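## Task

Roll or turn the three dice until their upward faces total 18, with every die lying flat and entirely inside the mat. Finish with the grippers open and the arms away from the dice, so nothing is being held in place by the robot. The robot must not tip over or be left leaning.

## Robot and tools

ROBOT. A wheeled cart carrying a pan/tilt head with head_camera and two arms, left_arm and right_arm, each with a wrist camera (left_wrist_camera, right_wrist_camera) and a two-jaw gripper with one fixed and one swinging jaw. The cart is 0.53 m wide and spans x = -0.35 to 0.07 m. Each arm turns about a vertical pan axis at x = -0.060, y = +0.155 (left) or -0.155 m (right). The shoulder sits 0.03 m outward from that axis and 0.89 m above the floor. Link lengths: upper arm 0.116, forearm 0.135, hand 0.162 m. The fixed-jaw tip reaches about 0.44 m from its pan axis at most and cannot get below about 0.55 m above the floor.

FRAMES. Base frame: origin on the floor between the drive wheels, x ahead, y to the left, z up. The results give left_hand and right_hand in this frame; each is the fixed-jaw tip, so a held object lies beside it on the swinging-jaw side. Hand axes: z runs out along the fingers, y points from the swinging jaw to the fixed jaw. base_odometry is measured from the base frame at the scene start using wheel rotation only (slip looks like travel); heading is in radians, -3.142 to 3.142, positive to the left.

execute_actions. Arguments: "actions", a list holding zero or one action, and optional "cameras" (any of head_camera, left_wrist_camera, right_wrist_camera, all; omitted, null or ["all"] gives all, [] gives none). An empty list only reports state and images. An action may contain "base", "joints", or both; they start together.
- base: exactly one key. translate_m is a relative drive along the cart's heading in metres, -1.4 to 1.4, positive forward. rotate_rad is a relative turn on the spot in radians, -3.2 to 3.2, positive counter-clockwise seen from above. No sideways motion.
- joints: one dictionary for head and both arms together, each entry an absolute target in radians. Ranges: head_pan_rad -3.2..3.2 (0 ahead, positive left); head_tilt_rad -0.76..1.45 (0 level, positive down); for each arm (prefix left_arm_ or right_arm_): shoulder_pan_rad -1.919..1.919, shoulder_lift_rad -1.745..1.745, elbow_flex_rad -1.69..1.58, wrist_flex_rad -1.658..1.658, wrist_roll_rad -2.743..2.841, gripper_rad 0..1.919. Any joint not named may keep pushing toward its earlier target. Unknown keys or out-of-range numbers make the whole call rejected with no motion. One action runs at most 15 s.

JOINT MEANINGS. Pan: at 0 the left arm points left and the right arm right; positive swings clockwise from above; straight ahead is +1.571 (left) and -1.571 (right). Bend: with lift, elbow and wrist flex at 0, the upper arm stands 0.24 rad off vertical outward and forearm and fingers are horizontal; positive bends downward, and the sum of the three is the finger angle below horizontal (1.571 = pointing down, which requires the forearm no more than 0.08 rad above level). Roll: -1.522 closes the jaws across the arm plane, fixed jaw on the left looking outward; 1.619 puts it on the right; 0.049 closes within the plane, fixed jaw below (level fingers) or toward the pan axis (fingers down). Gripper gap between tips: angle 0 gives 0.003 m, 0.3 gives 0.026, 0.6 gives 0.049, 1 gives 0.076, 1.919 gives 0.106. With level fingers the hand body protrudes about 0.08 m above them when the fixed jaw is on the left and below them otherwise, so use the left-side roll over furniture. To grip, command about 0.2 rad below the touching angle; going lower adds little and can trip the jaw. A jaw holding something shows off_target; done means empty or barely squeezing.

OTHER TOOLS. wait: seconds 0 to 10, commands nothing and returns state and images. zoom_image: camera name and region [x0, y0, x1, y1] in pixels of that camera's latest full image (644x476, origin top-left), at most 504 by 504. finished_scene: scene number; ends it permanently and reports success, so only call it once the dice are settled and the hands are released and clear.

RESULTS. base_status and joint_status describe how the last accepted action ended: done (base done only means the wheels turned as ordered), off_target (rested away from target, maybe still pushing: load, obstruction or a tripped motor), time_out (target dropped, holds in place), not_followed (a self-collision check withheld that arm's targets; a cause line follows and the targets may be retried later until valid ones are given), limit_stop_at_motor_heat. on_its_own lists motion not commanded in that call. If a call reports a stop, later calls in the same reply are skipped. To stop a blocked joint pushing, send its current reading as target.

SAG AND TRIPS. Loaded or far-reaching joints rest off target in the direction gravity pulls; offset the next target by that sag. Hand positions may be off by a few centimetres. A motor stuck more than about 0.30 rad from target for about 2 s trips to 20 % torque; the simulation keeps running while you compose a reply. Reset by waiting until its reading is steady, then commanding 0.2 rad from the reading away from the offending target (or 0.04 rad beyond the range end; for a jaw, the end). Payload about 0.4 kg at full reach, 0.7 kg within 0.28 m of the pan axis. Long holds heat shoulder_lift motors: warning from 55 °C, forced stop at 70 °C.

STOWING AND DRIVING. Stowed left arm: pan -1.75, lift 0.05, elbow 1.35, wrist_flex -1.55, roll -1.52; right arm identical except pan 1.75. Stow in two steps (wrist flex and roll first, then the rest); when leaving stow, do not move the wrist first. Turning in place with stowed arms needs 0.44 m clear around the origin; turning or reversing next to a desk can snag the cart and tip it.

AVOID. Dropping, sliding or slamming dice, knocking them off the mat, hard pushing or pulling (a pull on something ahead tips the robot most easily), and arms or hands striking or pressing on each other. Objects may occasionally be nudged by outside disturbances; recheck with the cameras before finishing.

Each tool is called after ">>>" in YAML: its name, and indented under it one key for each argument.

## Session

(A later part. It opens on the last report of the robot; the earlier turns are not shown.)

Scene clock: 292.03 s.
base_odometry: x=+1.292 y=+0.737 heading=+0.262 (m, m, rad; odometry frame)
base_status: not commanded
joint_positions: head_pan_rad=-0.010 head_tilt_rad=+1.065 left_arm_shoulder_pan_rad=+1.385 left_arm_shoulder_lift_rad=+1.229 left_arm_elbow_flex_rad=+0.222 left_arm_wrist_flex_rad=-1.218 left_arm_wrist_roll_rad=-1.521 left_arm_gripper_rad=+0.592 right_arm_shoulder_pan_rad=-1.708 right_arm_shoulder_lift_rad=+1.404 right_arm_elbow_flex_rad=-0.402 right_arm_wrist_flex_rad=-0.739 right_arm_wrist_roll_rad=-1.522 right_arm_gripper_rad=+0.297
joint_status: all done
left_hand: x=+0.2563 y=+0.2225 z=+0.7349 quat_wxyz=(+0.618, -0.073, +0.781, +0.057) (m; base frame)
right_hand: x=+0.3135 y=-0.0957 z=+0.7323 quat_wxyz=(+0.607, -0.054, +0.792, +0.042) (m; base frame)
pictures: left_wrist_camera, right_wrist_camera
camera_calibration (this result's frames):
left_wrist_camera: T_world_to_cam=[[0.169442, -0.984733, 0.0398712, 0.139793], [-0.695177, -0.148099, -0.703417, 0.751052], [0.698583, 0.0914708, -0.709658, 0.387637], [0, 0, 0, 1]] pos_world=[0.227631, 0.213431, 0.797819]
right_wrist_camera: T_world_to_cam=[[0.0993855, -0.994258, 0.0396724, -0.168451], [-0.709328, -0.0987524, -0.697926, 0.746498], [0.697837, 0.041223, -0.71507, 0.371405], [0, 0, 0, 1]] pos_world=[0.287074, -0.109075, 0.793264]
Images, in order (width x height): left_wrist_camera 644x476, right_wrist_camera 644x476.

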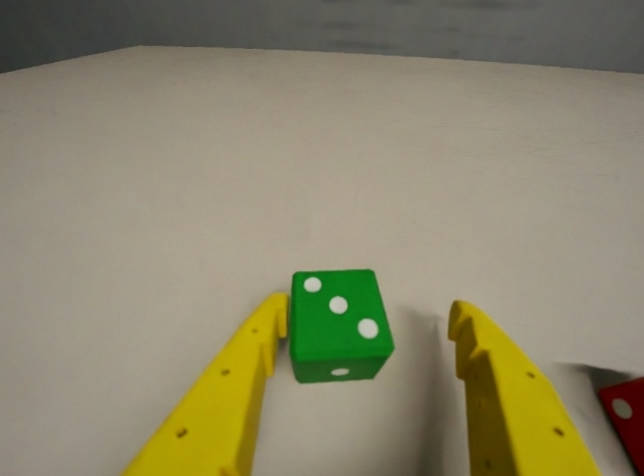

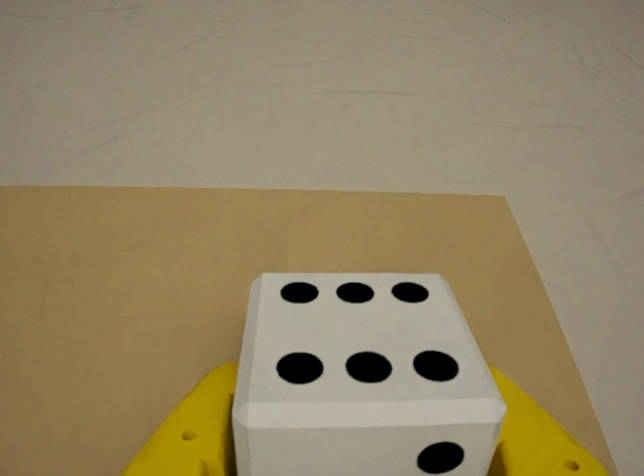

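>>> execute_actions:
  actions:
    - {"joints":{"left_arm_shoulder_lift_rad":0.85,"right_arm_shoulder_lift_rad":1.43,"right_arm_elbow_flex_rad":-0.465,"right_arm_wrist_flex_rad":-0.77}}
  cameras: ["right_wrist_camera"]

Scene clock: 296.03 s.
base_odometry: x=+1.292 y=+0.737 heading=+0.262 (m, m, rad; odometry frame)
base_status: not commanded
joint_positions: head_pan_rad=-0.010 head_tilt_rad=+1.065 left_arm_shoulder_pan_rad=+1.385 left_arm_shoulder_lift_rad=+0.907 left_arm_elbow_flex_rad=+0.222 left_arm_wrist_flex_rad=-1.218 left_arm_wrist_roll_rad=-1.521 left_arm_gripper_rad=+0.593 right_arm_shoulder_pan_rad=-1.708 right_arm_shoulder_lift_rad=+1.441 right_arm_elbow_flex_rad=-0.439 right_arm_wrist_flex_rad=-0.757 right_arm_wrist_roll_rad=-1.522 right_arm_gripper_rad=+0.297
joint_status: all done
left_hand: x=+0.2910 y=+0.2290 z=+0.8358 quat_wxyz=(+0.735, -0.063, +0.672, +0.068) (m; base frame)
right_hand: x=+0.3138 y=-0.0957 z=+0.7309 quat_wxyz=(+0.614, -0.054, +0.786, +0.042) (m; base frame)
pictures: right_wrist_camera
camera_calibration (this result's frames):
right_wrist_camera: T_world_to_cam=[[0.0986684, -0.994357, 0.0389785, -0.16766], [-0.696482, -0.0969814, -0.710991, 0.751456], [0.710758, 0.0430045, -0.70212, 0.356825], [0, 0, 0, 1]] pos_world=[0.286302, -0.109182, 0.791347]
Images, in order (width x height): right_wrist_camera 644x476.

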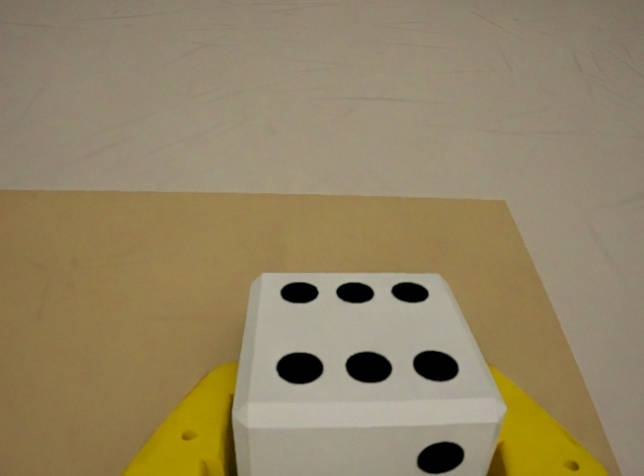

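>>> execute_actions:
  actions:
    - {"joints":{"right_arm_gripper_rad":0.6,"left_arm_shoulder_lift_rad":0.53,"left_arm_elbow_flex_rad":-0.39,"left_arm_wrist_flex_rad":1.33,"left_arm_gripper_rad":0.7,"left_arm_wrist_roll_rad":1.6}}
  cameras: ["right_wrist_camera"]

>>> execute_actions:
  actions:
    - {"base":{"translate_m":0.012},"joints":{"right_arm_shoulder_lift_rad":1.0}}
  cameras: ["right_wrist_camera"]

>>> execute_actions:
  actions:
    - {"base":{"rotate_rad":-0.38},"joints":{"right_arm_shoulder_lift_rad":0.2,"right_arm_shoulder_pan_rad":-0.9,"right_arm_elbow_flex_rad":0.3,"head_pan_rad":0.36,"left_arm_shoulder_pan_rad":1.1}}

Scene clock: 323.80 s.
base_odometry: x=+1.292 y=+0.737 heading=+0.262 (m, m, rad; odometry frame)
base_status: not commanded
joint_positions: head_pan_rad=-0.010 head_tilt_rad=+1.065 left_arm_shoulder_pan_rad=+1.385 left_arm_shoulder_lift_rad=+0.586 left_arm_elbow_flex_rad=-0.358 left_arm_wrist_flex_rad=+1.325 left_arm_wrist_roll_rad=+1.591 left_arm_gripper_rad=+0.693 right_arm_shoulder_pan_rad=-1.709 right_arm_shoulder_lift_rad=+1.445 right_arm_elbow_flex_rad=-0.439 right_arm_wrist_flex_rad=-0.757 right_arm_wrist_roll_rad=-1.522 right_arm_gripper_rad=+0.592
joint_status: all done
left_hand: x=+0.1886 y=+0.1936 z=+0.7864 quat_wxyz=(+0.001, -0.997, -0.079, -0.009) (m; base frame)
right_hand: x=+0.3130 y=-0.0952 z=+0.7293 quat_wxyz=(+0.612, -0.055, +0.788, +0.042) (m; base frame)
pictures: right_wrist_camera
camera_calibration (this result's frames):
right_wrist_camera: T_world_to_cam=[[0.100372, -0.994179, 0.0391532, -0.167692], [-0.699566, -0.0985005, -0.707747, 0.748235], [0.707484, 0.0436475, -0.70538, 0.359741], [0, 0, 0, 1]] pos_world=[0.285761, -0.108716, 0.789881]
Images, in order (width x height): right_wrist_camera 644x476.

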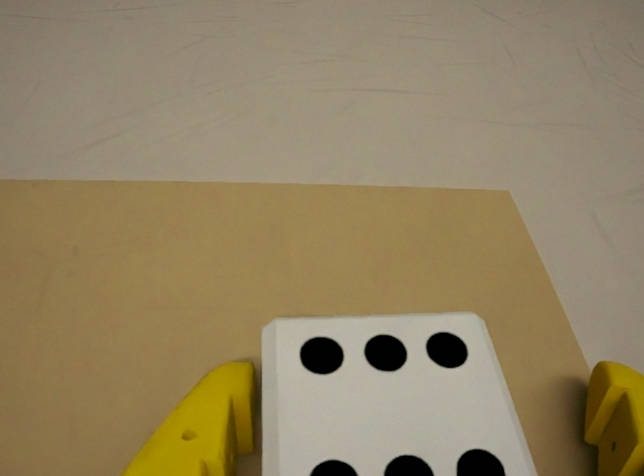

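Scene clock: 324.83 s.
base_odometry: x=+1.304 y=+0.740 heading=+0.264 (m, m, rad; odometry frame)
base_status: done
joint_positions: head_pan_rad=-0.010 head_tilt_rad=+1.065 left_arm_shoulder_pan_rad=+1.385 left_arm_shoulder_lift_rad=+0.585 left_arm_elbow_flex_rad=-0.358 left_arm_wrist_flex_rad=+1.325 left_arm_wrist_roll_rad=+1.591 left_arm_gripper_rad=+0.693 right_arm_shoulder_pan_rad=-1.709 right_arm_shoulder_lift_rad=+1.071 right_arm_elbow_flex_rad=-0.439 right_arm_wrist_flex_rad=-0.757 right_arm_wrist_roll_rad=-1.522 right_arm_gripper_rad=+0.592
joint_status: all done
left_hand: x=+0.1887 y=+0.1936 z=+0.7867 quat_wxyz=(+0.001, -0.997, -0.079, -0.010) (m; base frame)
right_hand: x=+0.3488 y=-0.0902 z=+0.8676 quat_wxyz=(+0.748, -0.046, +0.660, +0.052) (m; base frame)
pictures: right_wrist_camera
camera_calibration (this result's frames):
right_wrist_camera: T_world_to_cam=[[0.0887911, -0.995794, 0.0225942, -0.153478], [-0.394841, -0.0560138, -0.91704, 0.95086], [0.914449, 0.0725039, -0.398154, 0.0956184], [0, 0, 0, 1]] pos_world=[0.301628, -0.106504, 0.913515]
Images, in order (width x height): right_wrist_camera 644x476.

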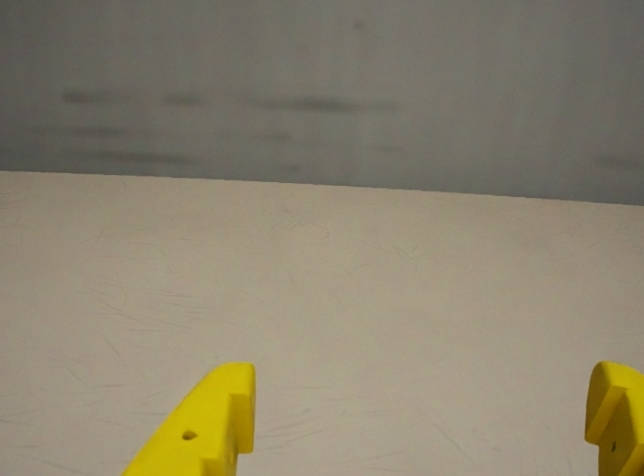

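Scene clock: 326.17 s.
base_odometry: x=+1.303 y=+0.740 heading=-0.115 (m, m, rad; odometry frame)
base_status: done
joint_positions: head_pan_rad=+0.350 head_tilt_rad=+1.065 left_arm_shoulder_pan_rad=+1.105 left_arm_shoulder_lift_rad=+0.585 left_arm_elbow_flex_rad=-0.358 left_arm_wrist_flex_rad=+1.325 left_arm_wrist_roll_rad=+1.591 left_arm_gripper_rad=+0.693 right_arm_shoulder_pan_rad=-0.907 right_arm_shoulder_lift_rad=+0.260 right_arm_elbow_flex_rad=+0.302 right_arm_wrist_flex_rad=-0.757 right_arm_wrist_roll_rad=-1.522 right_arm_gripper_rad=+0.592
joint_status: all done
left_hand: x=+0.1685 y=+0.2607 z=+0.7867 quat_wxyz=(+0.002, -0.976, -0.217, -0.009) (m; base frame)
right_hand: x=+0.2290 y=-0.3712 z=+0.9591 quat_wxyz=(+0.731, +0.207, +0.600, -0.252) (m; base frame)
pictures: head_camera, left_wrist_camera, right_wrist_camera
camera_calibration (this result's frames):
head_camera: T_world_to_cam=[[0.393908, -0.918712, -0.0283754, 0.0476562], [-0.802897, -0.328895, -0.497178, 0.576001], [0.44743, 0.218625, -0.867185, 1.01009], [0, 0, 0, 1]] pos_world=[-0.00824761, 0.0123956, 1.16366]
left_wrist_camera: T_world_to_cam=[[-0.454458, 0.890433, 0.0244476, -0.181339], [0.752305, 0.368975, 0.545797, -0.629327], [0.476975, 0.266434, -0.837561, 0.574653], [0, 0, 0, 1]] pos_world=[0.116939, 0.240569, 0.829225]
right_wrist_camera: T_world_to_cam=[[-0.655354, -0.755081, 0.0190431, -0.161575], [-0.263004, 0.204489, -0.942875, 1.06302], [0.708053, -0.622926, -0.332602, -0.0117655], [0, 0, 0, 1]] pos_world=[0.18202, -0.346707, 1.00146]
Images, in order (width x height): head_camera 644x476, left_wrist_camera 644x476, right_wrist_camera 644x476.

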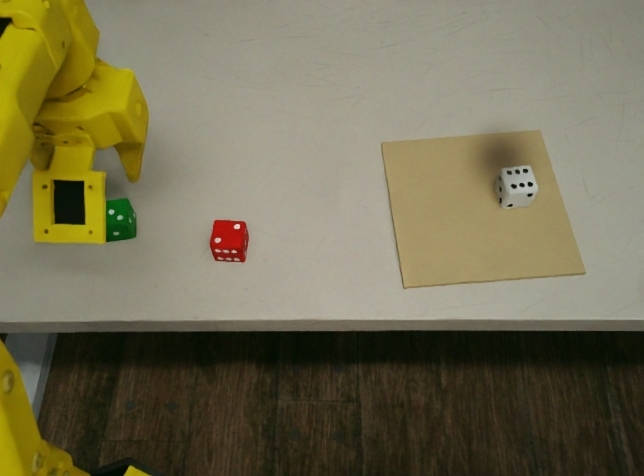

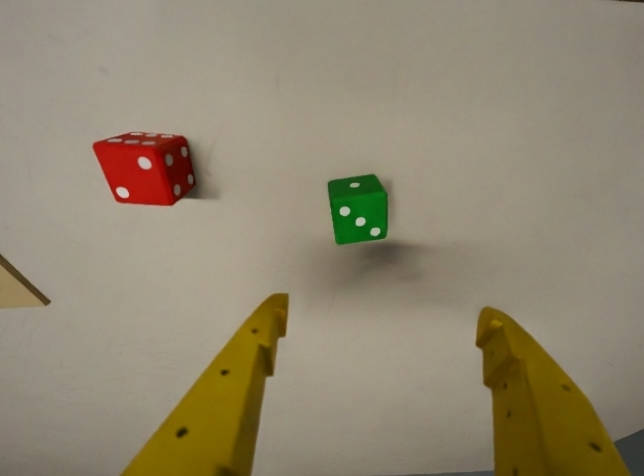

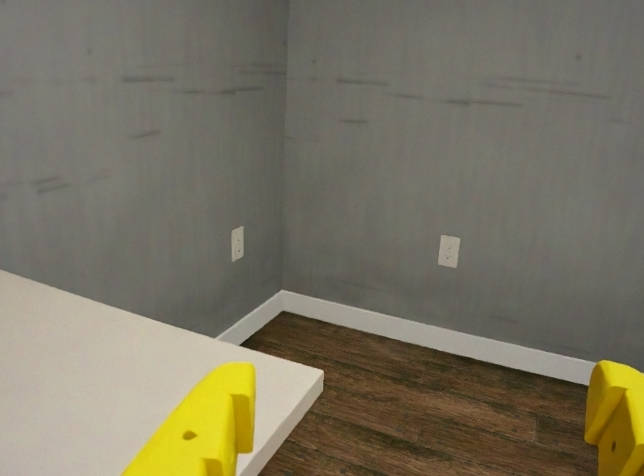

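>>> zoom_image:
  camera: "left_wrist_camera"
  region: [70, 100, 430, 280]

>>> zoom_image:
  camera: "head_camera"
  region: [90, 180, 270, 280]

Region (70, 100, 430, 280) of left_wrist_camera's 644x476 image, scaled by 1.400.

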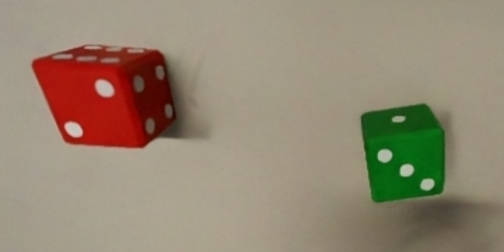

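Region (90, 180, 270, 280) of head_camera's 644x476 image, scaled by 2.800.

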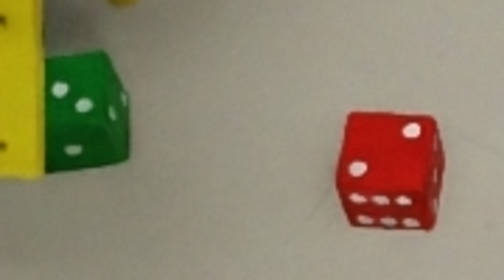

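>>> execute_actions:
  actions:
    - {"joints":{"left_arm_shoulder_pan_rad":1.468,"left_arm_shoulder_lift_rad":0.47,"left_arm_elbow_flex_rad":-0.18,"left_arm_wrist_flex_rad":1.22,"left_arm_wrist_roll_rad":1.885}}
  cameras: ["left_wrist_camera","head_camera"]

Scene clock: 371.80 s.
base_odometry: x=+1.303 y=+0.740 heading=-0.115 (m, m, rad; odometry frame)
base_status: not commanded
joint_positions: head_pan_rad=+0.350 head_tilt_rad=+1.065 left_arm_shoulder_pan_rad=+1.463 left_arm_shoulder_lift_rad=+0.523 left_arm_elbow_flex_rad=-0.179 left_arm_wrist_flex_rad=+1.225 left_arm_wrist_roll_rad=+1.877 left_arm_gripper_rad=+0.693 right_arm_shoulder_pan_rad=-0.907 right_arm_shoulder_lift_rad=+0.260 right_arm_elbow_flex_rad=+0.302 right_arm_wrist_flex_rad=-0.757 right_arm_wrist_roll_rad=-1.522 right_arm_gripper_rad=+0.592
joint_status: all done
left_hand: x=+0.1814 y=+0.1734 z=+0.7763 quat_wxyz=(+0.000, -0.983, -0.182, +0.000) (m; base frame)
right_hand: x=+0.2290 y=-0.3712 z=+0.9591 quat_wxyz=(+0.731, +0.207, +0.600, -0.252) (m; base frame)
pictures: head_camera, left_wrist_camera
camera_calibration (this result's frames):
head_camera: T_world_to_cam=[[0.393907, -0.918712, -0.0283754, 0.0476562], [-0.802897, -0.328895, -0.497178, 0.576001], [0.44743, 0.218624, -0.867185, 1.01009], [0, 0, 0, 1]] pos_world=[-0.00824761, 0.0123956, 1.16366]
left_wrist_camera: T_world_to_cam=[[-0.38872, 0.921035, 0.0243208, -0.11457], [0.786046, 0.317746, 0.530254, -0.586365], [0.480655, 0.225238, -0.84749, 0.597218], [0, 0, 0, 1]] pos_world=[0.129318, 0.157322, 0.819845]
Images, in order (width x height): head_camera 644x476, left_wrist_camera 644x476.

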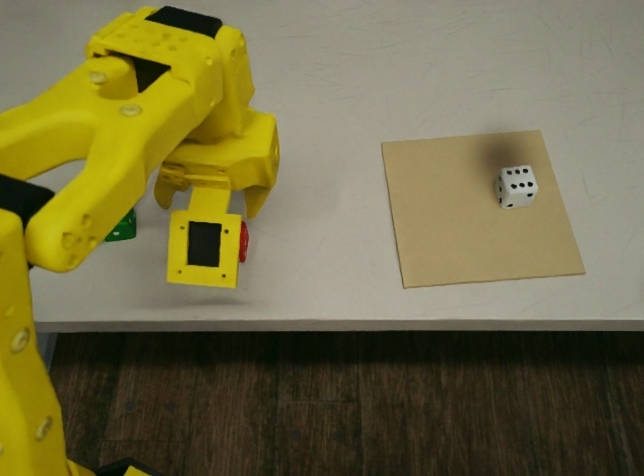

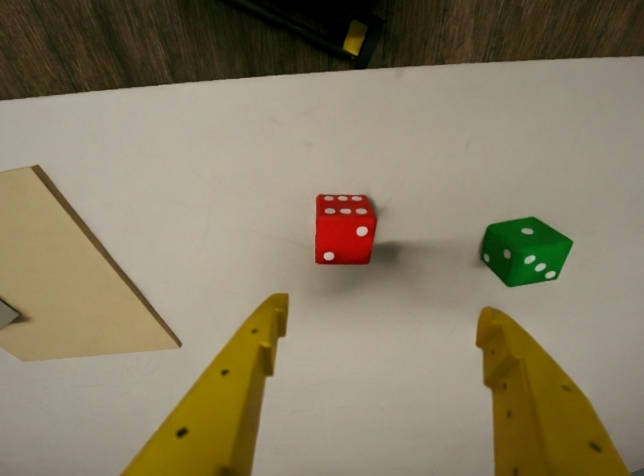

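>>> execute_actions:
  actions:
    - {"joints":{"left_arm_shoulder_pan_rad":1.486,"left_arm_shoulder_lift_rad":0.704,"left_arm_elbow_flex_rad":-0.119,"left_arm_wrist_flex_rad":0.955,"left_arm_wrist_roll_rad":1.9}}
  cameras: ["left_wrist_camera"]

Scene clock: 381.13 s.
base_odometry: x=+1.303 y=+0.740 heading=-0.115 (m, m, rad; odometry frame)
base_status: not commanded
joint_positions: head_pan_rad=+0.350 head_tilt_rad=+1.065 left_arm_shoulder_pan_rad=+1.480 left_arm_shoulder_lift_rad=+0.720 left_arm_elbow_flex_rad=-0.119 left_arm_wrist_flex_rad=+0.960 left_arm_wrist_roll_rad=+1.892 left_arm_gripper_rad=+0.693 right_arm_shoulder_pan_rad=-0.907 right_arm_shoulder_lift_rad=+0.260 right_arm_elbow_flex_rad=+0.302 right_arm_wrist_flex_rad=-0.757 right_arm_wrist_roll_rad=-1.522 right_arm_gripper_rad=+0.592
joint_status: all done
left_hand: x=+0.1835 y=+0.1695 z=+0.7278 quat_wxyz=(+0.000, -0.983, -0.181, -0.005) (m; base frame)
right_hand: x=+0.2290 y=-0.3712 z=+0.9591 quat_wxyz=(+0.731, +0.207, +0.600, -0.252) (m; base frame)
pictures: left_wrist_camera
camera_calibration (this result's frames):
left_wrist_camera: T_world_to_cam=[[-0.387517, 0.921611, 0.0215291, -0.107291], [0.781637, 0.3161, 0.537703, -0.565361], [0.488748, 0.225197, -0.84286, 0.551069], [0, 0, 0, 1]] pos_world=[0.130996, 0.153492, 0.77078]
Images, in order (width x height): left_wrist_camera 644x476.

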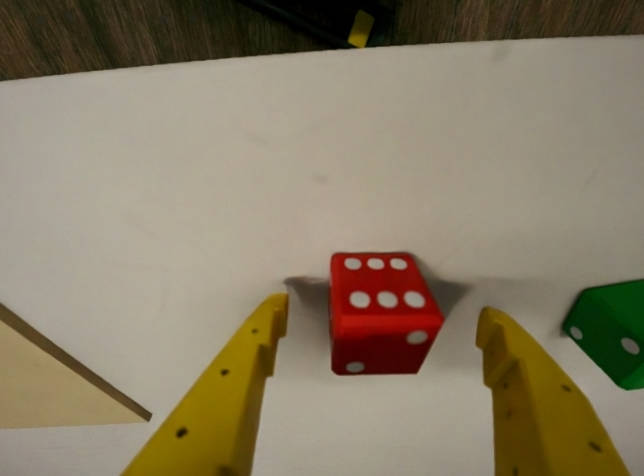

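>>> execute_actions:
  actions:
    - {"joints":{"left_arm_wrist_flex_rad":0.99,"left_arm_shoulder_pan_rad":1.455,"left_arm_gripper_rad":0.10}}
  cameras: ["left_wrist_camera"]

Scene clock: 387.23 s.
base_odometry: x=+1.303 y=+0.740 heading=-0.115 (m, m, rad; odometry frame)
base_status: not commanded
joint_positions: head_pan_rad=+0.350 head_tilt_rad=+1.065 left_arm_shoulder_pan_rad=+1.461 left_arm_shoulder_lift_rad=+0.720 left_arm_elbow_flex_rad=-0.119 left_arm_wrist_flex_rad=+0.985 left_arm_wrist_roll_rad=+1.892 left_arm_gripper_rad=+0.297 right_arm_shoulder_pan_rad=-0.907 right_arm_shoulder_lift_rad=+0.260 right_arm_elbow_flex_rad=+0.302 right_arm_wrist_flex_rad=-0.757 right_arm_wrist_roll_rad=-1.522 right_arm_gripper_rad=+0.592
joint_status: left_arm_gripper_rad off_target (ended at +0.297, target +0.100); the others done
left_hand: x=+0.1793 y=+0.1735 z=+0.7277 quat_wxyz=(+0.001, -0.982, -0.190, +0.007) (m; base frame)
right_hand: x=+0.2290 y=-0.3712 z=+0.9591 quat_wxyz=(+0.731, +0.207, +0.600, -0.252) (m; base frame)
pictures: left_wrist_camera
camera_calibration (this result's frames):
left_wrist_camera: T_world_to_cam=[[-0.403799, 0.91439, 0.0289353, -0.113876], [0.788561, 0.33185, 0.517732, -0.552755], [0.463807, 0.231877, -0.855053, 0.564367], [0, 0, 0, 1]] pos_world=[0.128141, 0.156695, 0.772038]
Images, in order (width x height): left_wrist_camera 644x476.

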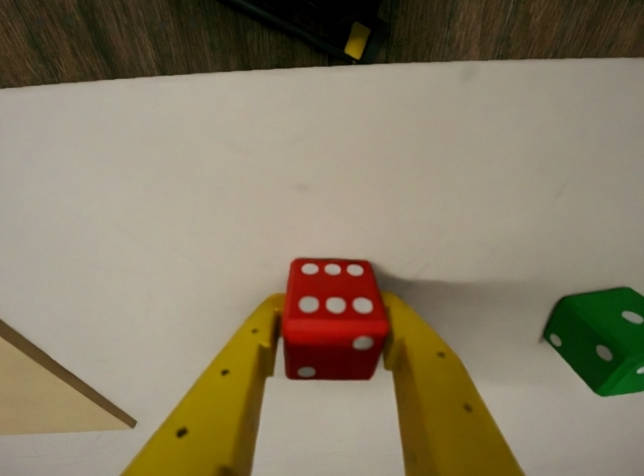

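>>> execute_actions:
  actions:
    - {"joints":{"left_arm_shoulder_lift_rad":0.5,"left_arm_wrist_flex_rad":-0.783,"left_arm_wrist_roll_rad":0.0,"left_arm_shoulder_pan_rad":1.797,"left_arm_elbow_flex_rad":-0.06}}
  cameras: []

>>> execute_actions:
  actions:
    - {"joints":{"left_arm_shoulder_lift_rad":1.052,"left_arm_wrist_roll_rad":-1.53}}
  cameras: ["left_wrist_camera","head_camera"]

Scene clock: 436.93 s.
base_odometry: x=+1.303 y=+0.740 heading=-0.115 (m, m, rad; odometry frame)
base_status: not commanded
joint_positions: head_pan_rad=+0.350 head_tilt_rad=+1.065 left_arm_shoulder_pan_rad=+1.791 left_arm_shoulder_lift_rad=+0.559 left_arm_elbow_flex_rad=-0.058 left_arm_wrist_flex_rad=-0.769 left_arm_wrist_roll_rad=+0.008 left_arm_gripper_rad=+0.297 right_arm_shoulder_pan_rad=-0.907 right_arm_shoulder_lift_rad=+0.260 right_arm_elbow_flex_rad=+0.302 right_arm_wrist_flex_rad=-0.757 right_arm_wrist_roll_rad=-1.522 right_arm_gripper_rad=+0.592
joint_status: all done
left_hand: x=+0.3220 y=+0.0694 z=+0.9492 quat_wxyz=(+0.509, -0.369, +0.481, -0.611) (m; base frame)
right_hand: x=+0.2290 y=-0.3712 z=+0.9591 quat_wxyz=(+0.731, +0.207, +0.600, -0.252) (m; base frame)
pictures: none
No camera images: the call's "cameras" was empty. Leave "cameras" out to get every camera's image.

Scene clock: 438.87 s.
base_odometry: x=+1.303 y=+0.740 heading=-0.115 (m, m, rad; odometry frame)
base_status: not commanded
joint_positions: head_pan_rad=+0.350 head_tilt_rad=+1.065 left_arm_shoulder_pan_rad=+1.791 left_arm_shoulder_lift_rad=+1.077 left_arm_elbow_flex_rad=-0.058 left_arm_wrist_flex_rad=-0.770 left_arm_wrist_roll_rad=-1.521 left_arm_gripper_rad=+0.297 right_arm_shoulder_pan_rad=-0.907 right_arm_shoulder_lift_rad=+0.260 right_arm_elbow_flex_rad=+0.302 right_arm_wrist_flex_rad=-0.757 right_arm_wrist_roll_rad=-1.522 right_arm_gripper_rad=+0.592
joint_status: all done
left_hand: x=+0.3061 y=+0.0809 z=+0.7707 quat_wxyz=(+0.610, +0.086, +0.785, -0.068) (m; base frame)
right_hand: x=+0.2290 y=-0.3712 z=+0.9591 quat_wxyz=(+0.731, +0.207, +0.600, -0.252) (m; base frame)
pictures: head_camera, left_wrist_camera
camera_calibration (this result's frames):
head_camera: T_world_to_cam=[[0.393908, -0.918712, -0.0283754, 0.0476562], [-0.802897, -0.328895, -0.497178, 0.576001], [0.44743, 0.218625, -0.867185, 1.01009], [0, 0, 0, 1]] pos_world=[-0.00824761, 0.0123956, 1.16366]
left_wrist_camera: T_world_to_cam=[[-0.233073, -0.971631, 0.0401323, 0.112521], [-0.708568, 0.141415, -0.691327, 0.761207], [0.66604, -0.189566, -0.721426, 0.433037], [0, 0, 0, 1]] pos_world=[0.277172, 0.0837718, 0.834132]
Images, in order (width x height): head_camera 644x476, left_wrist_camera 644x476.

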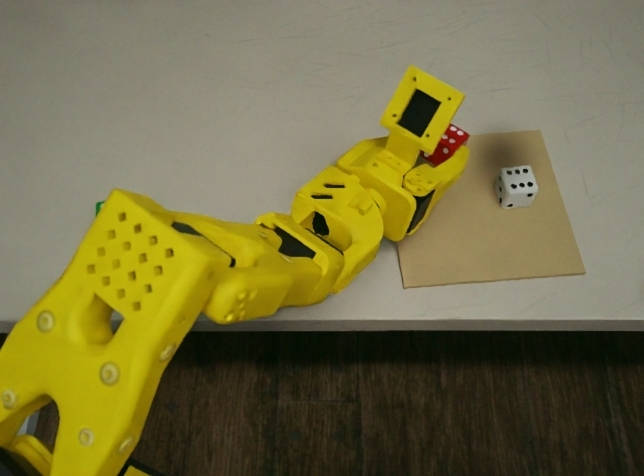

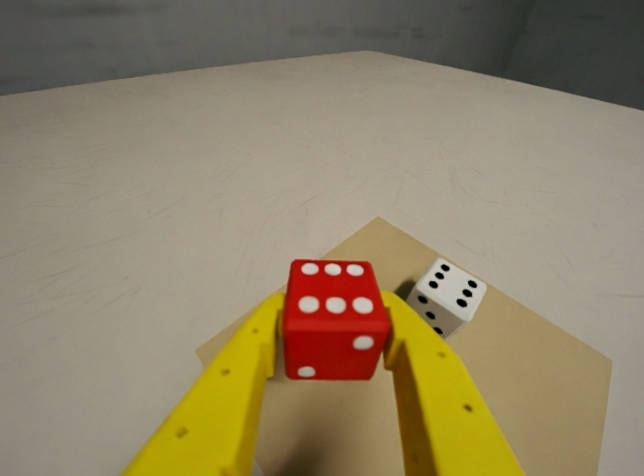

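>>> execute_actions:
  actions:
    - {"joints":{"left_arm_shoulder_lift_rad":1.36,"left_arm_elbow_flex_rad":-0.435,"left_arm_wrist_flex_rad":-0.735,"left_arm_shoulder_pan_rad":1.764}}
  cameras: ["left_wrist_camera"]

Scene clock: 455.70 s.
base_odometry: x=+1.303 y=+0.740 heading=-0.115 (m, m, rad; odometry frame)
base_status: not commanded
joint_positions: head_pan_rad=+0.350 head_tilt_rad=+1.065 left_arm_shoulder_pan_rad=+1.770 left_arm_shoulder_lift_rad=+1.384 left_arm_elbow_flex_rad=-0.401 left_arm_wrist_flex_rad=-0.735 left_arm_wrist_roll_rad=-1.521 left_arm_gripper_rad=+0.297 right_arm_shoulder_pan_rad=-0.907 right_arm_shoulder_lift_rad=+0.260 right_arm_elbow_flex_rad=+0.302 right_arm_wrist_flex_rad=-0.757 right_arm_wrist_roll_rad=-1.522 right_arm_gripper_rad=+0.592
joint_status: all done
left_hand: x=+0.3150 y=+0.0873 z=+0.7385 quat_wxyz=(+0.611, +0.078, +0.785, -0.061) (m; base frame)
right_hand: x=+0.2290 y=-0.3712 z=+0.9591 quat_wxyz=(+0.731, +0.207, +0.600, -0.252) (m; base frame)
pictures: left_wrist_camera
camera_calibration (this result's frames):
left_wrist_camera: T_world_to_cam=[[-0.212214, -0.9764, 0.0401091, 0.115959], [-0.710401, 0.125957, -0.692435, 0.747101], [0.671041, -0.175438, -0.720365, 0.401484], [0, 0, 0, 1]] pos_world=[0.285937, 0.0895553, 0.801883]
Images, in order (width x height): left_wrist_camera 644x476.

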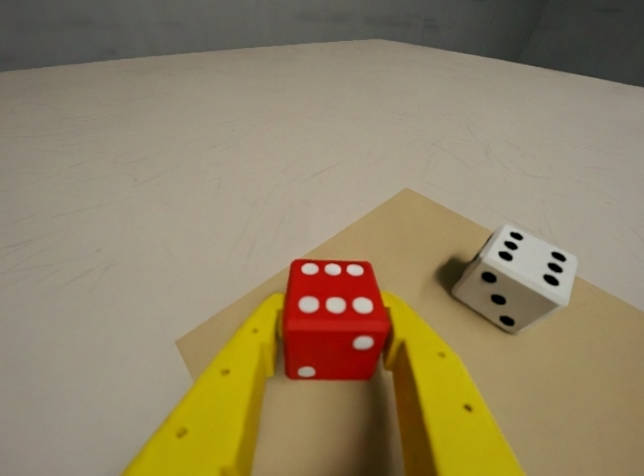

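>>> execute_actions:
  actions:
    - {"joints":{"left_arm_shoulder_lift_rad":1.405,"left_arm_elbow_flex_rad":-0.465,"left_arm_wrist_flex_rad":-0.765}}
  cameras: ["left_wrist_camera"]

Scene clock: 459.57 s.
base_odometry: x=+1.303 y=+0.740 heading=-0.115 (m, m, rad; odometry frame)
base_status: not commanded
joint_positions: head_pan_rad=+0.350 head_tilt_rad=+1.065 left_arm_shoulder_pan_rad=+1.770 left_arm_shoulder_lift_rad=+1.422 left_arm_elbow_flex_rad=-0.436 left_arm_wrist_flex_rad=-0.755 left_arm_wrist_roll_rad=-1.521 left_arm_gripper_rad=+0.297 right_arm_shoulder_pan_rad=-0.907 right_arm_shoulder_lift_rad=+0.260 right_arm_elbow_flex_rad=+0.302 right_arm_wrist_flex_rad=-0.757 right_arm_wrist_roll_rad=-1.522 right_arm_gripper_rad=+0.592
joint_status: all done
left_hand: x=+0.3150 y=+0.0873 z=+0.7364 quat_wxyz=(+0.618, +0.077, +0.780, -0.062) (m; base frame)
right_hand: x=+0.2290 y=-0.3712 z=+0.9591 quat_wxyz=(+0.731, +0.207, +0.600, -0.252) (m; base frame)
pictures: left_wrist_camera
camera_calibration (this result's frames):
left_wrist_camera: T_world_to_cam=[[-0.212876, -0.976266, 0.0398469, 0.11643], [-0.698847, 0.123629, -0.704506, 0.751118], [0.68286, -0.177819, -0.708578, 0.387834], [0, 0, 0, 1]] pos_world=[0.284865, 0.0897713, 0.799339]
Images, in order (width x height): left_wrist_camera 644x476.

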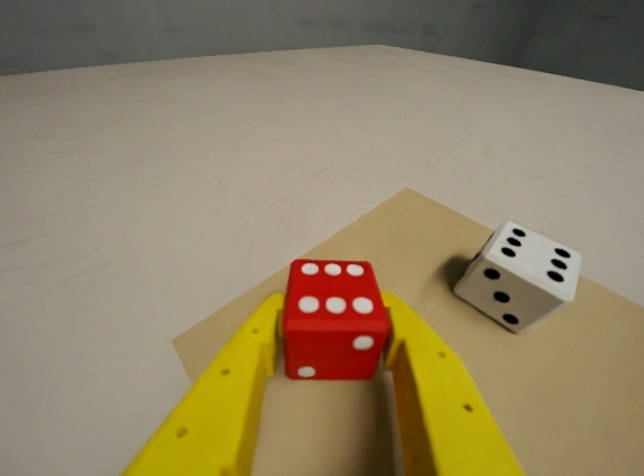

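>>> execute_actions:
  actions:
    - {"joints":{"left_arm_shoulder_lift_rad":1.415,"left_arm_gripper_rad":0.55}}
  cameras: ["left_wrist_camera"]

Scene clock: 463.07 s.
base_odometry: x=+1.303 y=+0.740 heading=-0.115 (m, m, rad; odometry frame)
base_status: not commanded
joint_positions: head_pan_rad=+0.350 head_tilt_rad=+1.065 left_arm_shoulder_pan_rad=+1.770 left_arm_shoulder_lift_rad=+1.438 left_arm_elbow_flex_rad=-0.440 left_arm_wrist_flex_rad=-0.756 left_arm_wrist_roll_rad=-1.521 left_arm_gripper_rad=+0.542 right_arm_shoulder_pan_rad=-0.907 right_arm_shoulder_lift_rad=+0.260 right_arm_elbow_flex_rad=+0.302 right_arm_wrist_flex_rad=-0.757 right_arm_wrist_roll_rad=-1.522 right_arm_gripper_rad=+0.592
joint_status: all done
left_hand: x=+0.3131 y=+0.0877 z=+0.7320 quat_wxyz=(+0.614, +0.078, +0.783, -0.062) (m; base frame)
right_hand: x=+0.2290 y=-0.3712 z=+0.9591 quat_wxyz=(+0.731, +0.207, +0.600, -0.252) (m; base frame)
pictures: left_wrist_camera
camera_calibration (this result's frames):
left_wrist_camera: T_world_to_cam=[[-0.212455, -0.976351, 0.0400151, 0.116328], [-0.706222, 0.125115, -0.696847, 0.743211], [0.675361, -0.176308, -0.716102, 0.393802], [0, 0, 0, 1]] pos_world=[0.283628, 0.0900205, 0.795253]
Images, in order (width x height): left_wrist_camera 644x476.

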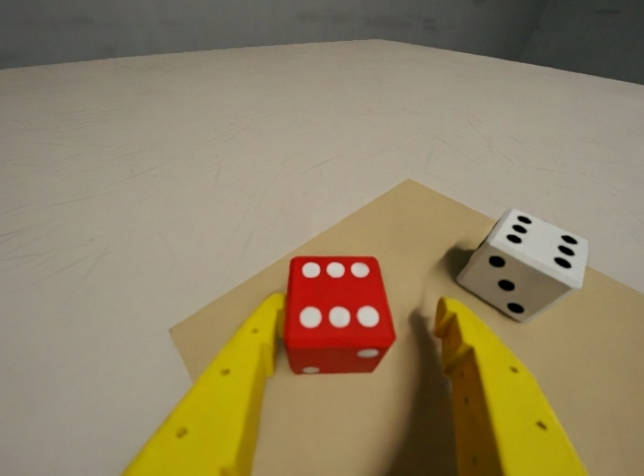

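>>> execute_actions:
  actions:
    - {"joints":{"left_arm_shoulder_lift_rad":1.0,"left_arm_wrist_flex_rad":-0.4}}
  cameras: []

>>> execute_actions:
  actions:
    - {"joints":{"left_arm_shoulder_pan_rad":0.978,"left_arm_shoulder_lift_rad":0.522,"left_arm_elbow_flex_rad":-0.30,"left_arm_wrist_flex_rad":1.296,"left_arm_wrist_roll_rad":-1.55,"left_arm_gripper_rad":0.7}}
  cameras: ["left_wrist_camera","head_camera"]

Scene clock: 482.47 s.
base_odometry: x=+1.303 y=+0.740 heading=-0.115 (m, m, rad; odometry frame)
base_status: not commanded
joint_positions: head_pan_rad=+0.350 head_tilt_rad=+1.065 left_arm_shoulder_pan_rad=+1.770 left_arm_shoulder_lift_rad=+1.068 left_arm_elbow_flex_rad=-0.440 left_arm_wrist_flex_rad=-0.402 left_arm_wrist_roll_rad=-1.521 left_arm_gripper_rad=+0.543 right_arm_shoulder_pan_rad=-0.907 right_arm_shoulder_lift_rad=+0.260 right_arm_elbow_flex_rad=+0.302 right_arm_wrist_flex_rad=-0.757 right_arm_wrist_roll_rad=-1.522 right_arm_gripper_rad=+0.592
joint_status: all done
left_hand: x=+0.3445 y=+0.0814 z=+0.8124 quat_wxyz=(+0.620, +0.077, +0.779, -0.062) (m; base frame)
right_hand: x=+0.2290 y=-0.3712 z=+0.9591 quat_wxyz=(+0.731, +0.207, +0.600, -0.252) (m; base frame)
pictures: none
No camera images: the call's "cameras" was empty. Leave "cameras" out to get every camera's image.

Scene clock: 484.37 s.
base_odometry: x=+1.303 y=+0.740 heading=-0.115 (m, m, rad; odometry frame)
base_status: not commanded
joint_positions: head_pan_rad=+0.350 head_tilt_rad=+1.065 left_arm_shoulder_pan_rad=+0.984 left_arm_shoulder_lift_rad=+0.577 left_arm_elbow_flex_rad=-0.297 left_arm_wrist_flex_rad=+1.291 left_arm_wrist_roll_rad=-1.543 left_arm_gripper_rad=+0.693 right_arm_shoulder_pan_rad=-0.907 right_arm_shoulder_lift_rad=+0.260 right_arm_elbow_flex_rad=+0.302 right_arm_wrist_flex_rad=-0.757 right_arm_wrist_roll_rad=-1.522 right_arm_gripper_rad=+0.592
joint_status: all done
left_hand: x=+0.1407 y=+0.2977 z=+0.7803 quat_wxyz=(+0.000, -0.279, +0.960, +0.000) (m; base frame)
right_hand: x=+0.2290 y=-0.3712 z=+0.9591 quat_wxyz=(+0.731, +0.207, +0.600, -0.252) (m; base frame)
pictures: head_camera, left_wrist_camera
camera_calibration (this result's frames):
head_camera: T_world_to_cam=[[0.393916, -0.918709, -0.0283754, 0.0476565], [-0.802893, -0.328902, -0.497178, 0.576001], [0.447429, 0.218629, -0.867185, 1.01009], [0, 0, 0, 1]] pos_world=[-0.00824772, 0.012396, 1.16366]
left_wrist_camera: T_world_to_cam=[[0.564732, -0.824909, 0.0245592, 0.140393], [-0.706944, -0.46819, 0.530121, -0.151762], [-0.425803, -0.316738, -0.847566, 0.881088], [0, 0, 0, 1]] pos_world=[0.188598, 0.323832, 0.823784]
Images, in order (width x height): head_camera 644x476, left_wrist_camera 644x476.

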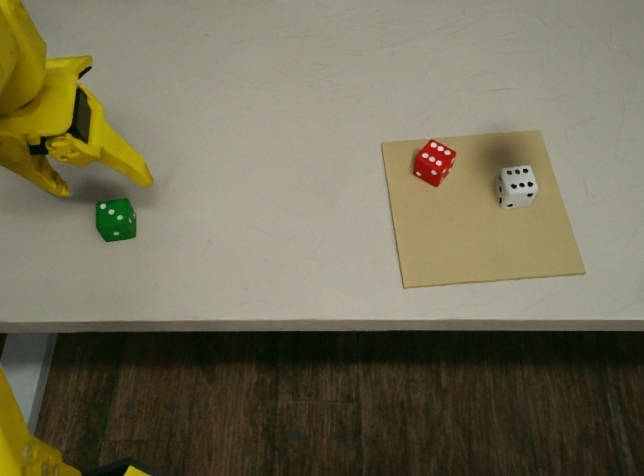

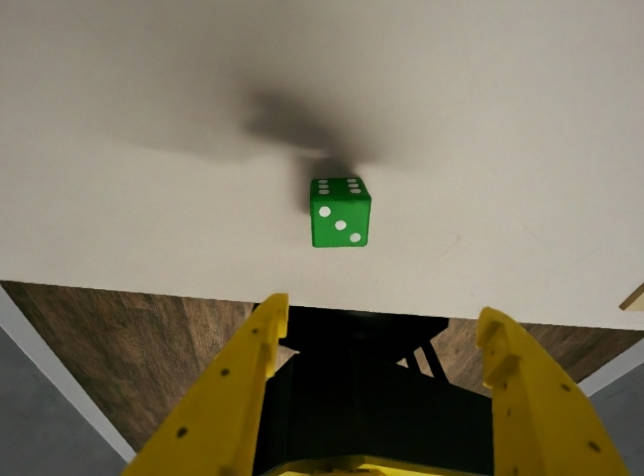

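>>> execute_actions:
  actions:
    - {"joints":{"left_arm_shoulder_pan_rad":0.966,"left_arm_shoulder_lift_rad":0.85,"left_arm_elbow_flex_rad":-0.418,"left_arm_wrist_flex_rad":1.082,"left_arm_wrist_roll_rad":-1.56}}
  cameras: ["left_wrist_camera"]

Scene clock: 498.43 s.
base_odometry: x=+1.303 y=+0.740 heading=-0.115 (m, m, rad; odometry frame)
base_status: not commanded
joint_positions: head_pan_rad=+0.350 head_tilt_rad=+1.065 left_arm_shoulder_pan_rad=+0.972 left_arm_shoulder_lift_rad=+0.871 left_arm_elbow_flex_rad=-0.387 left_arm_wrist_flex_rad=+1.087 left_arm_wrist_roll_rad=-1.552 left_arm_gripper_rad=+0.693 right_arm_shoulder_pan_rad=-0.907 right_arm_shoulder_lift_rad=+0.260 right_arm_elbow_flex_rad=+0.302 right_arm_wrist_flex_rad=-0.757 right_arm_wrist_roll_rad=-1.522 right_arm_gripper_rad=+0.592
joint_status: all done
left_hand: x=+0.1473 y=+0.3059 z=+0.7263 quat_wxyz=(+0.000, -0.281, +0.960, +0.000) (m; base frame)
right_hand: x=+0.2290 y=-0.3712 z=+0.9591 quat_wxyz=(+0.731, +0.207, +0.600, -0.252) (m; base frame)
pictures: left_wrist_camera
camera_calibration (this result's frames):
left_wrist_camera: T_world_to_cam=[[0.56726, -0.823172, 0.0245654, 0.143816], [-0.705506, -0.470354, 0.530121, -0.11425], [-0.424826, -0.318047, -0.847566, 0.841021], [0, 0, 0, 1]] pos_world=[0.195103, 0.332131, 0.769854]
Images, in order (width x height): left_wrist_camera 644x476.

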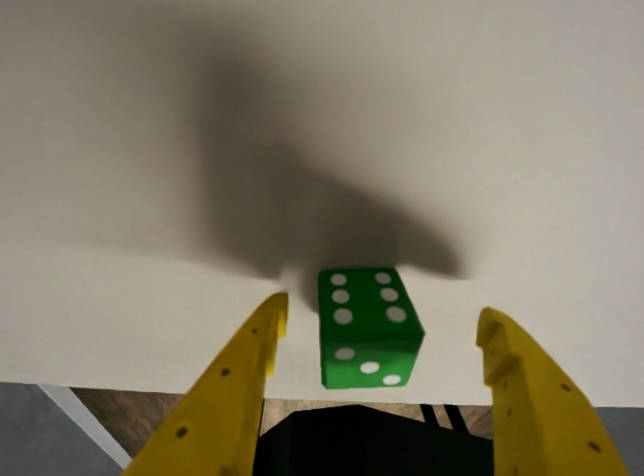

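>>> execute_actions:
  actions:
    - {"joints":{"left_arm_shoulder_pan_rad":0.995,"left_arm_gripper_rad":0.10}}
  cameras: ["left_wrist_camera"]

Scene clock: 501.23 s.
base_odometry: x=+1.303 y=+0.740 heading=-0.115 (m, m, rad; odometry frame)
base_status: not commanded
joint_positions: head_pan_rad=+0.350 head_tilt_rad=+1.065 left_arm_shoulder_pan_rad=+0.989 left_arm_shoulder_lift_rad=+0.871 left_arm_elbow_flex_rad=-0.387 left_arm_wrist_flex_rad=+1.087 left_arm_wrist_roll_rad=-1.552 left_arm_gripper_rad=+0.296 right_arm_shoulder_pan_rad=-0.907 right_arm_shoulder_lift_rad=+0.260 right_arm_elbow_flex_rad=+0.302 right_arm_wrist_flex_rad=-0.757 right_arm_wrist_roll_rad=-1.522 right_arm_gripper_rad=+0.592
joint_status: left_arm_gripper_rad off_target (ended at +0.296, target +0.100); the others done
left_hand: x=+0.1498 y=+0.3023 z=+0.7263 quat_wxyz=(+0.000, -0.273, +0.962, +0.000) (m; base frame)
right_hand: x=+0.2290 y=-0.3712 z=+0.9591 quat_wxyz=(+0.731, +0.207, +0.600, -0.252) (m; base frame)
pictures: left_wrist_camera
camera_calibration (this result's frames):
left_wrist_camera: T_world_to_cam=[[0.55329, -0.832627, 0.0245654, 0.144443], [-0.713342, -0.458383, 0.530121, -0.116576], [-0.430132, -0.310834, -0.847566, 0.839584], [0, 0, 0, 1]] pos_world=[0.198055, 0.327802, 0.769854]
Images, in order (width x height): left_wrist_camera 644x476.

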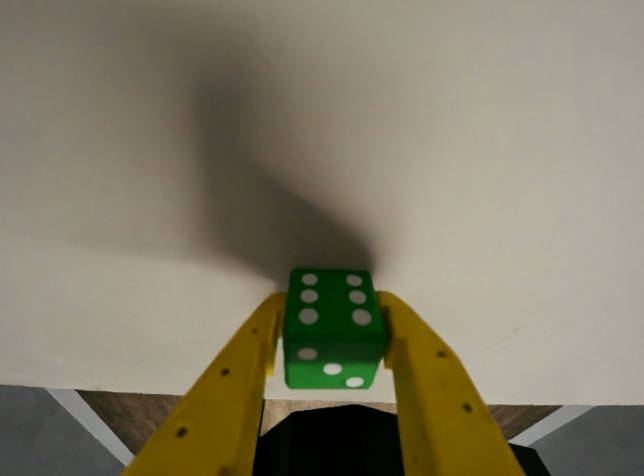

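>>> execute_actions:
  actions:
    - {"joints":{"left_arm_shoulder_lift_rad":0.55,"left_arm_wrist_flex_rad":-0.85,"left_arm_wrist_roll_rad":-1.514,"left_arm_shoulder_pan_rad":1.905}}
  cameras: []

>>> execute_actions:
  actions:
    - {"joints":{"left_arm_shoulder_lift_rad":0.93,"left_arm_elbow_flex_rad":0.296,"left_arm_wrist_flex_rad":-1.015}}
  cameras: ["left_wrist_camera","head_camera"]

Scene clock: 528.40 s.
base_odometry: x=+1.303 y=+0.740 heading=-0.115 (m, m, rad; odometry frame)
base_status: not commanded
joint_positions: head_pan_rad=+0.350 head_tilt_rad=+1.065 left_arm_shoulder_pan_rad=+1.900 left_arm_shoulder_lift_rad=+0.614 left_arm_elbow_flex_rad=-0.387 left_arm_wrist_flex_rad=-0.836 left_arm_wrist_roll_rad=-1.523 left_arm_gripper_rad=+0.296 right_arm_shoulder_pan_rad=-0.907 right_arm_shoulder_lift_rad=+0.260 right_arm_elbow_flex_rad=+0.302 right_arm_wrist_flex_rad=-0.757 right_arm_wrist_roll_rad=-1.522 right_arm_gripper_rad=+0.592
joint_status: all done
left_hand: x=+0.3044 y=+0.0387 z=+1.0364 quat_wxyz=(+0.875, +0.076, +0.456, -0.145) (m; base frame)
right_hand: x=+0.2290 y=-0.3712 z=+0.9591 quat_wxyz=(+0.731, +0.207, +0.600, -0.252) (m; base frame)
pictures: none
No camera images: the call's "cameras" was empty. Leave "cameras" out to get every camera's image.

Scene clock: 529.63 s.
base_odometry: x=+1.303 y=+0.740 heading=-0.115 (m, m, rad; odometry frame)
base_status: not commanded
joint_positions: head_pan_rad=+0.350 head_tilt_rad=+1.065 left_arm_shoulder_pan_rad=+1.900 left_arm_shoulder_lift_rad=+0.956 left_arm_elbow_flex_rad=+0.295 left_arm_wrist_flex_rad=-1.000 left_arm_wrist_roll_rad=-1.523 left_arm_gripper_rad=+0.296 right_arm_shoulder_pan_rad=-0.907 right_arm_shoulder_lift_rad=+0.260 right_arm_elbow_flex_rad=+0.302 right_arm_wrist_flex_rad=-0.757 right_arm_wrist_roll_rad=-1.522 right_arm_gripper_rad=+0.592
joint_status: all done
left_hand: x=+0.2655 y=+0.0520 z=+0.7696 quat_wxyz=(+0.605, +0.130, +0.779, -0.100) (m; base frame)
right_hand: x=+0.2290 y=-0.3712 z=+0.9591 quat_wxyz=(+0.731, +0.207, +0.600, -0.252) (m; base frame)
pictures: head_camera, left_wrist_camera
camera_calibration (this result's frames):
head_camera: T_world_to_cam=[[0.393915, -0.918709, -0.0283754, 0.0476565], [-0.802894, -0.328901, -0.497178, 0.576001], [0.447429, 0.218628, -0.867185, 1.01009], [0, 0, 0, 1]] pos_world=[-0.00824772, 0.012396, 1.16366]
left_wrist_camera: T_world_to_cam=[[-0.337624, -0.940486, 0.0386708, 0.102212], [-0.689586, 0.219172, -0.690243, 0.725862], [0.640688, -0.259709, -0.722544, 0.465037], [0, 0, 0, 1]] pos_world=[0.237109, 0.0578152, 0.833078]
Images, in order (width x height): head_camera 644x476, left_wrist_camera 644x476.

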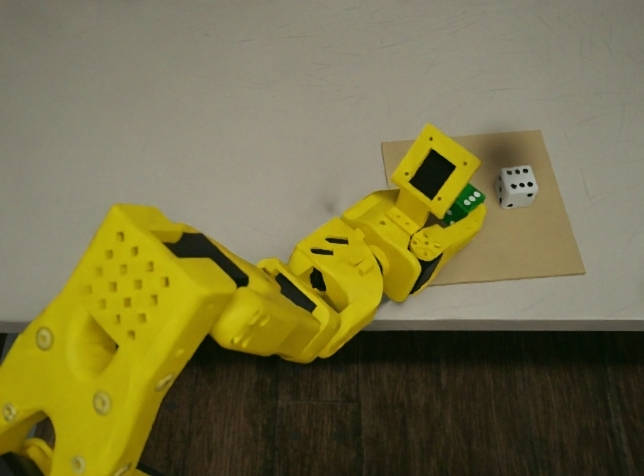

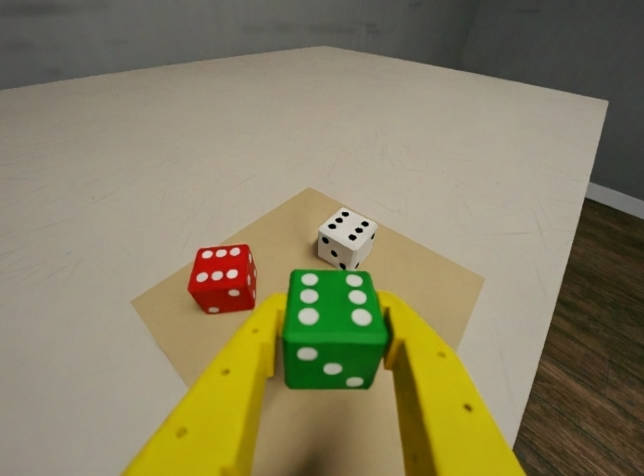

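>>> execute_actions:
  actions:
    - {"joints":{"left_arm_shoulder_lift_rad":1.205,"left_arm_elbow_flex_rad":0.055,"left_arm_wrist_flex_rad":-1.075}}
  cameras: ["left_wrist_camera"]

Scene clock: 537.47 s.
base_odometry: x=+1.303 y=+0.740 heading=-0.115 (m, m, rad; odometry frame)
base_status: not commanded
joint_positions: head_pan_rad=+0.350 head_tilt_rad=+1.065 left_arm_shoulder_pan_rad=+1.900 left_arm_shoulder_lift_rad=+1.220 left_arm_elbow_flex_rad=+0.080 left_arm_wrist_flex_rad=-1.062 left_arm_wrist_roll_rad=-1.523 left_arm_gripper_rad=+0.296 right_arm_shoulder_pan_rad=-0.907 right_arm_shoulder_lift_rad=+0.260 right_arm_elbow_flex_rad=+0.302 right_arm_wrist_flex_rad=-0.757 right_arm_wrist_roll_rad=-1.522 right_arm_gripper_rad=+0.592
joint_status: all done
left_hand: x=+0.2668 y=+0.0515 z=+0.7397 quat_wxyz=(+0.610, +0.129, +0.776, -0.101) (m; base frame)
right_hand: x=+0.2290 y=-0.3712 z=+0.9591 quat_wxyz=(+0.731, +0.207, +0.600, -0.252) (m; base frame)
pictures: left_wrist_camera
camera_calibration (this result's frames):
left_wrist_camera: T_world_to_cam=[[-0.338072, -0.940333, 0.0384782, 0.103645], [-0.681519, 0.216416, -0.699068, 0.710785], [0.64903, -0.262559, -0.714019, 0.434042], [0, 0, 0, 1]] pos_world=[0.237746, 0.0575975, 0.802813]
Images, in order (width x height): left_wrist_camera 644x476.

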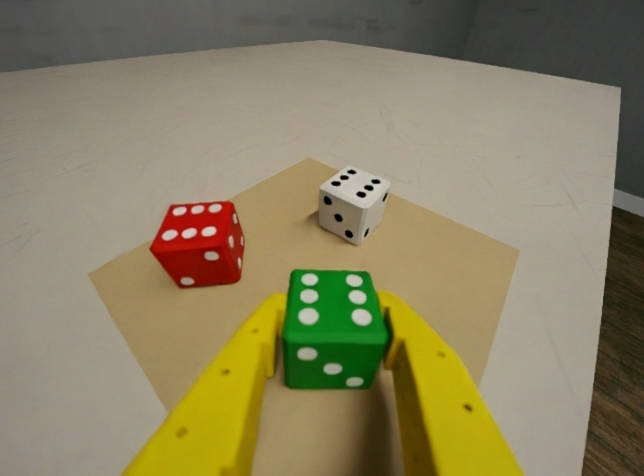

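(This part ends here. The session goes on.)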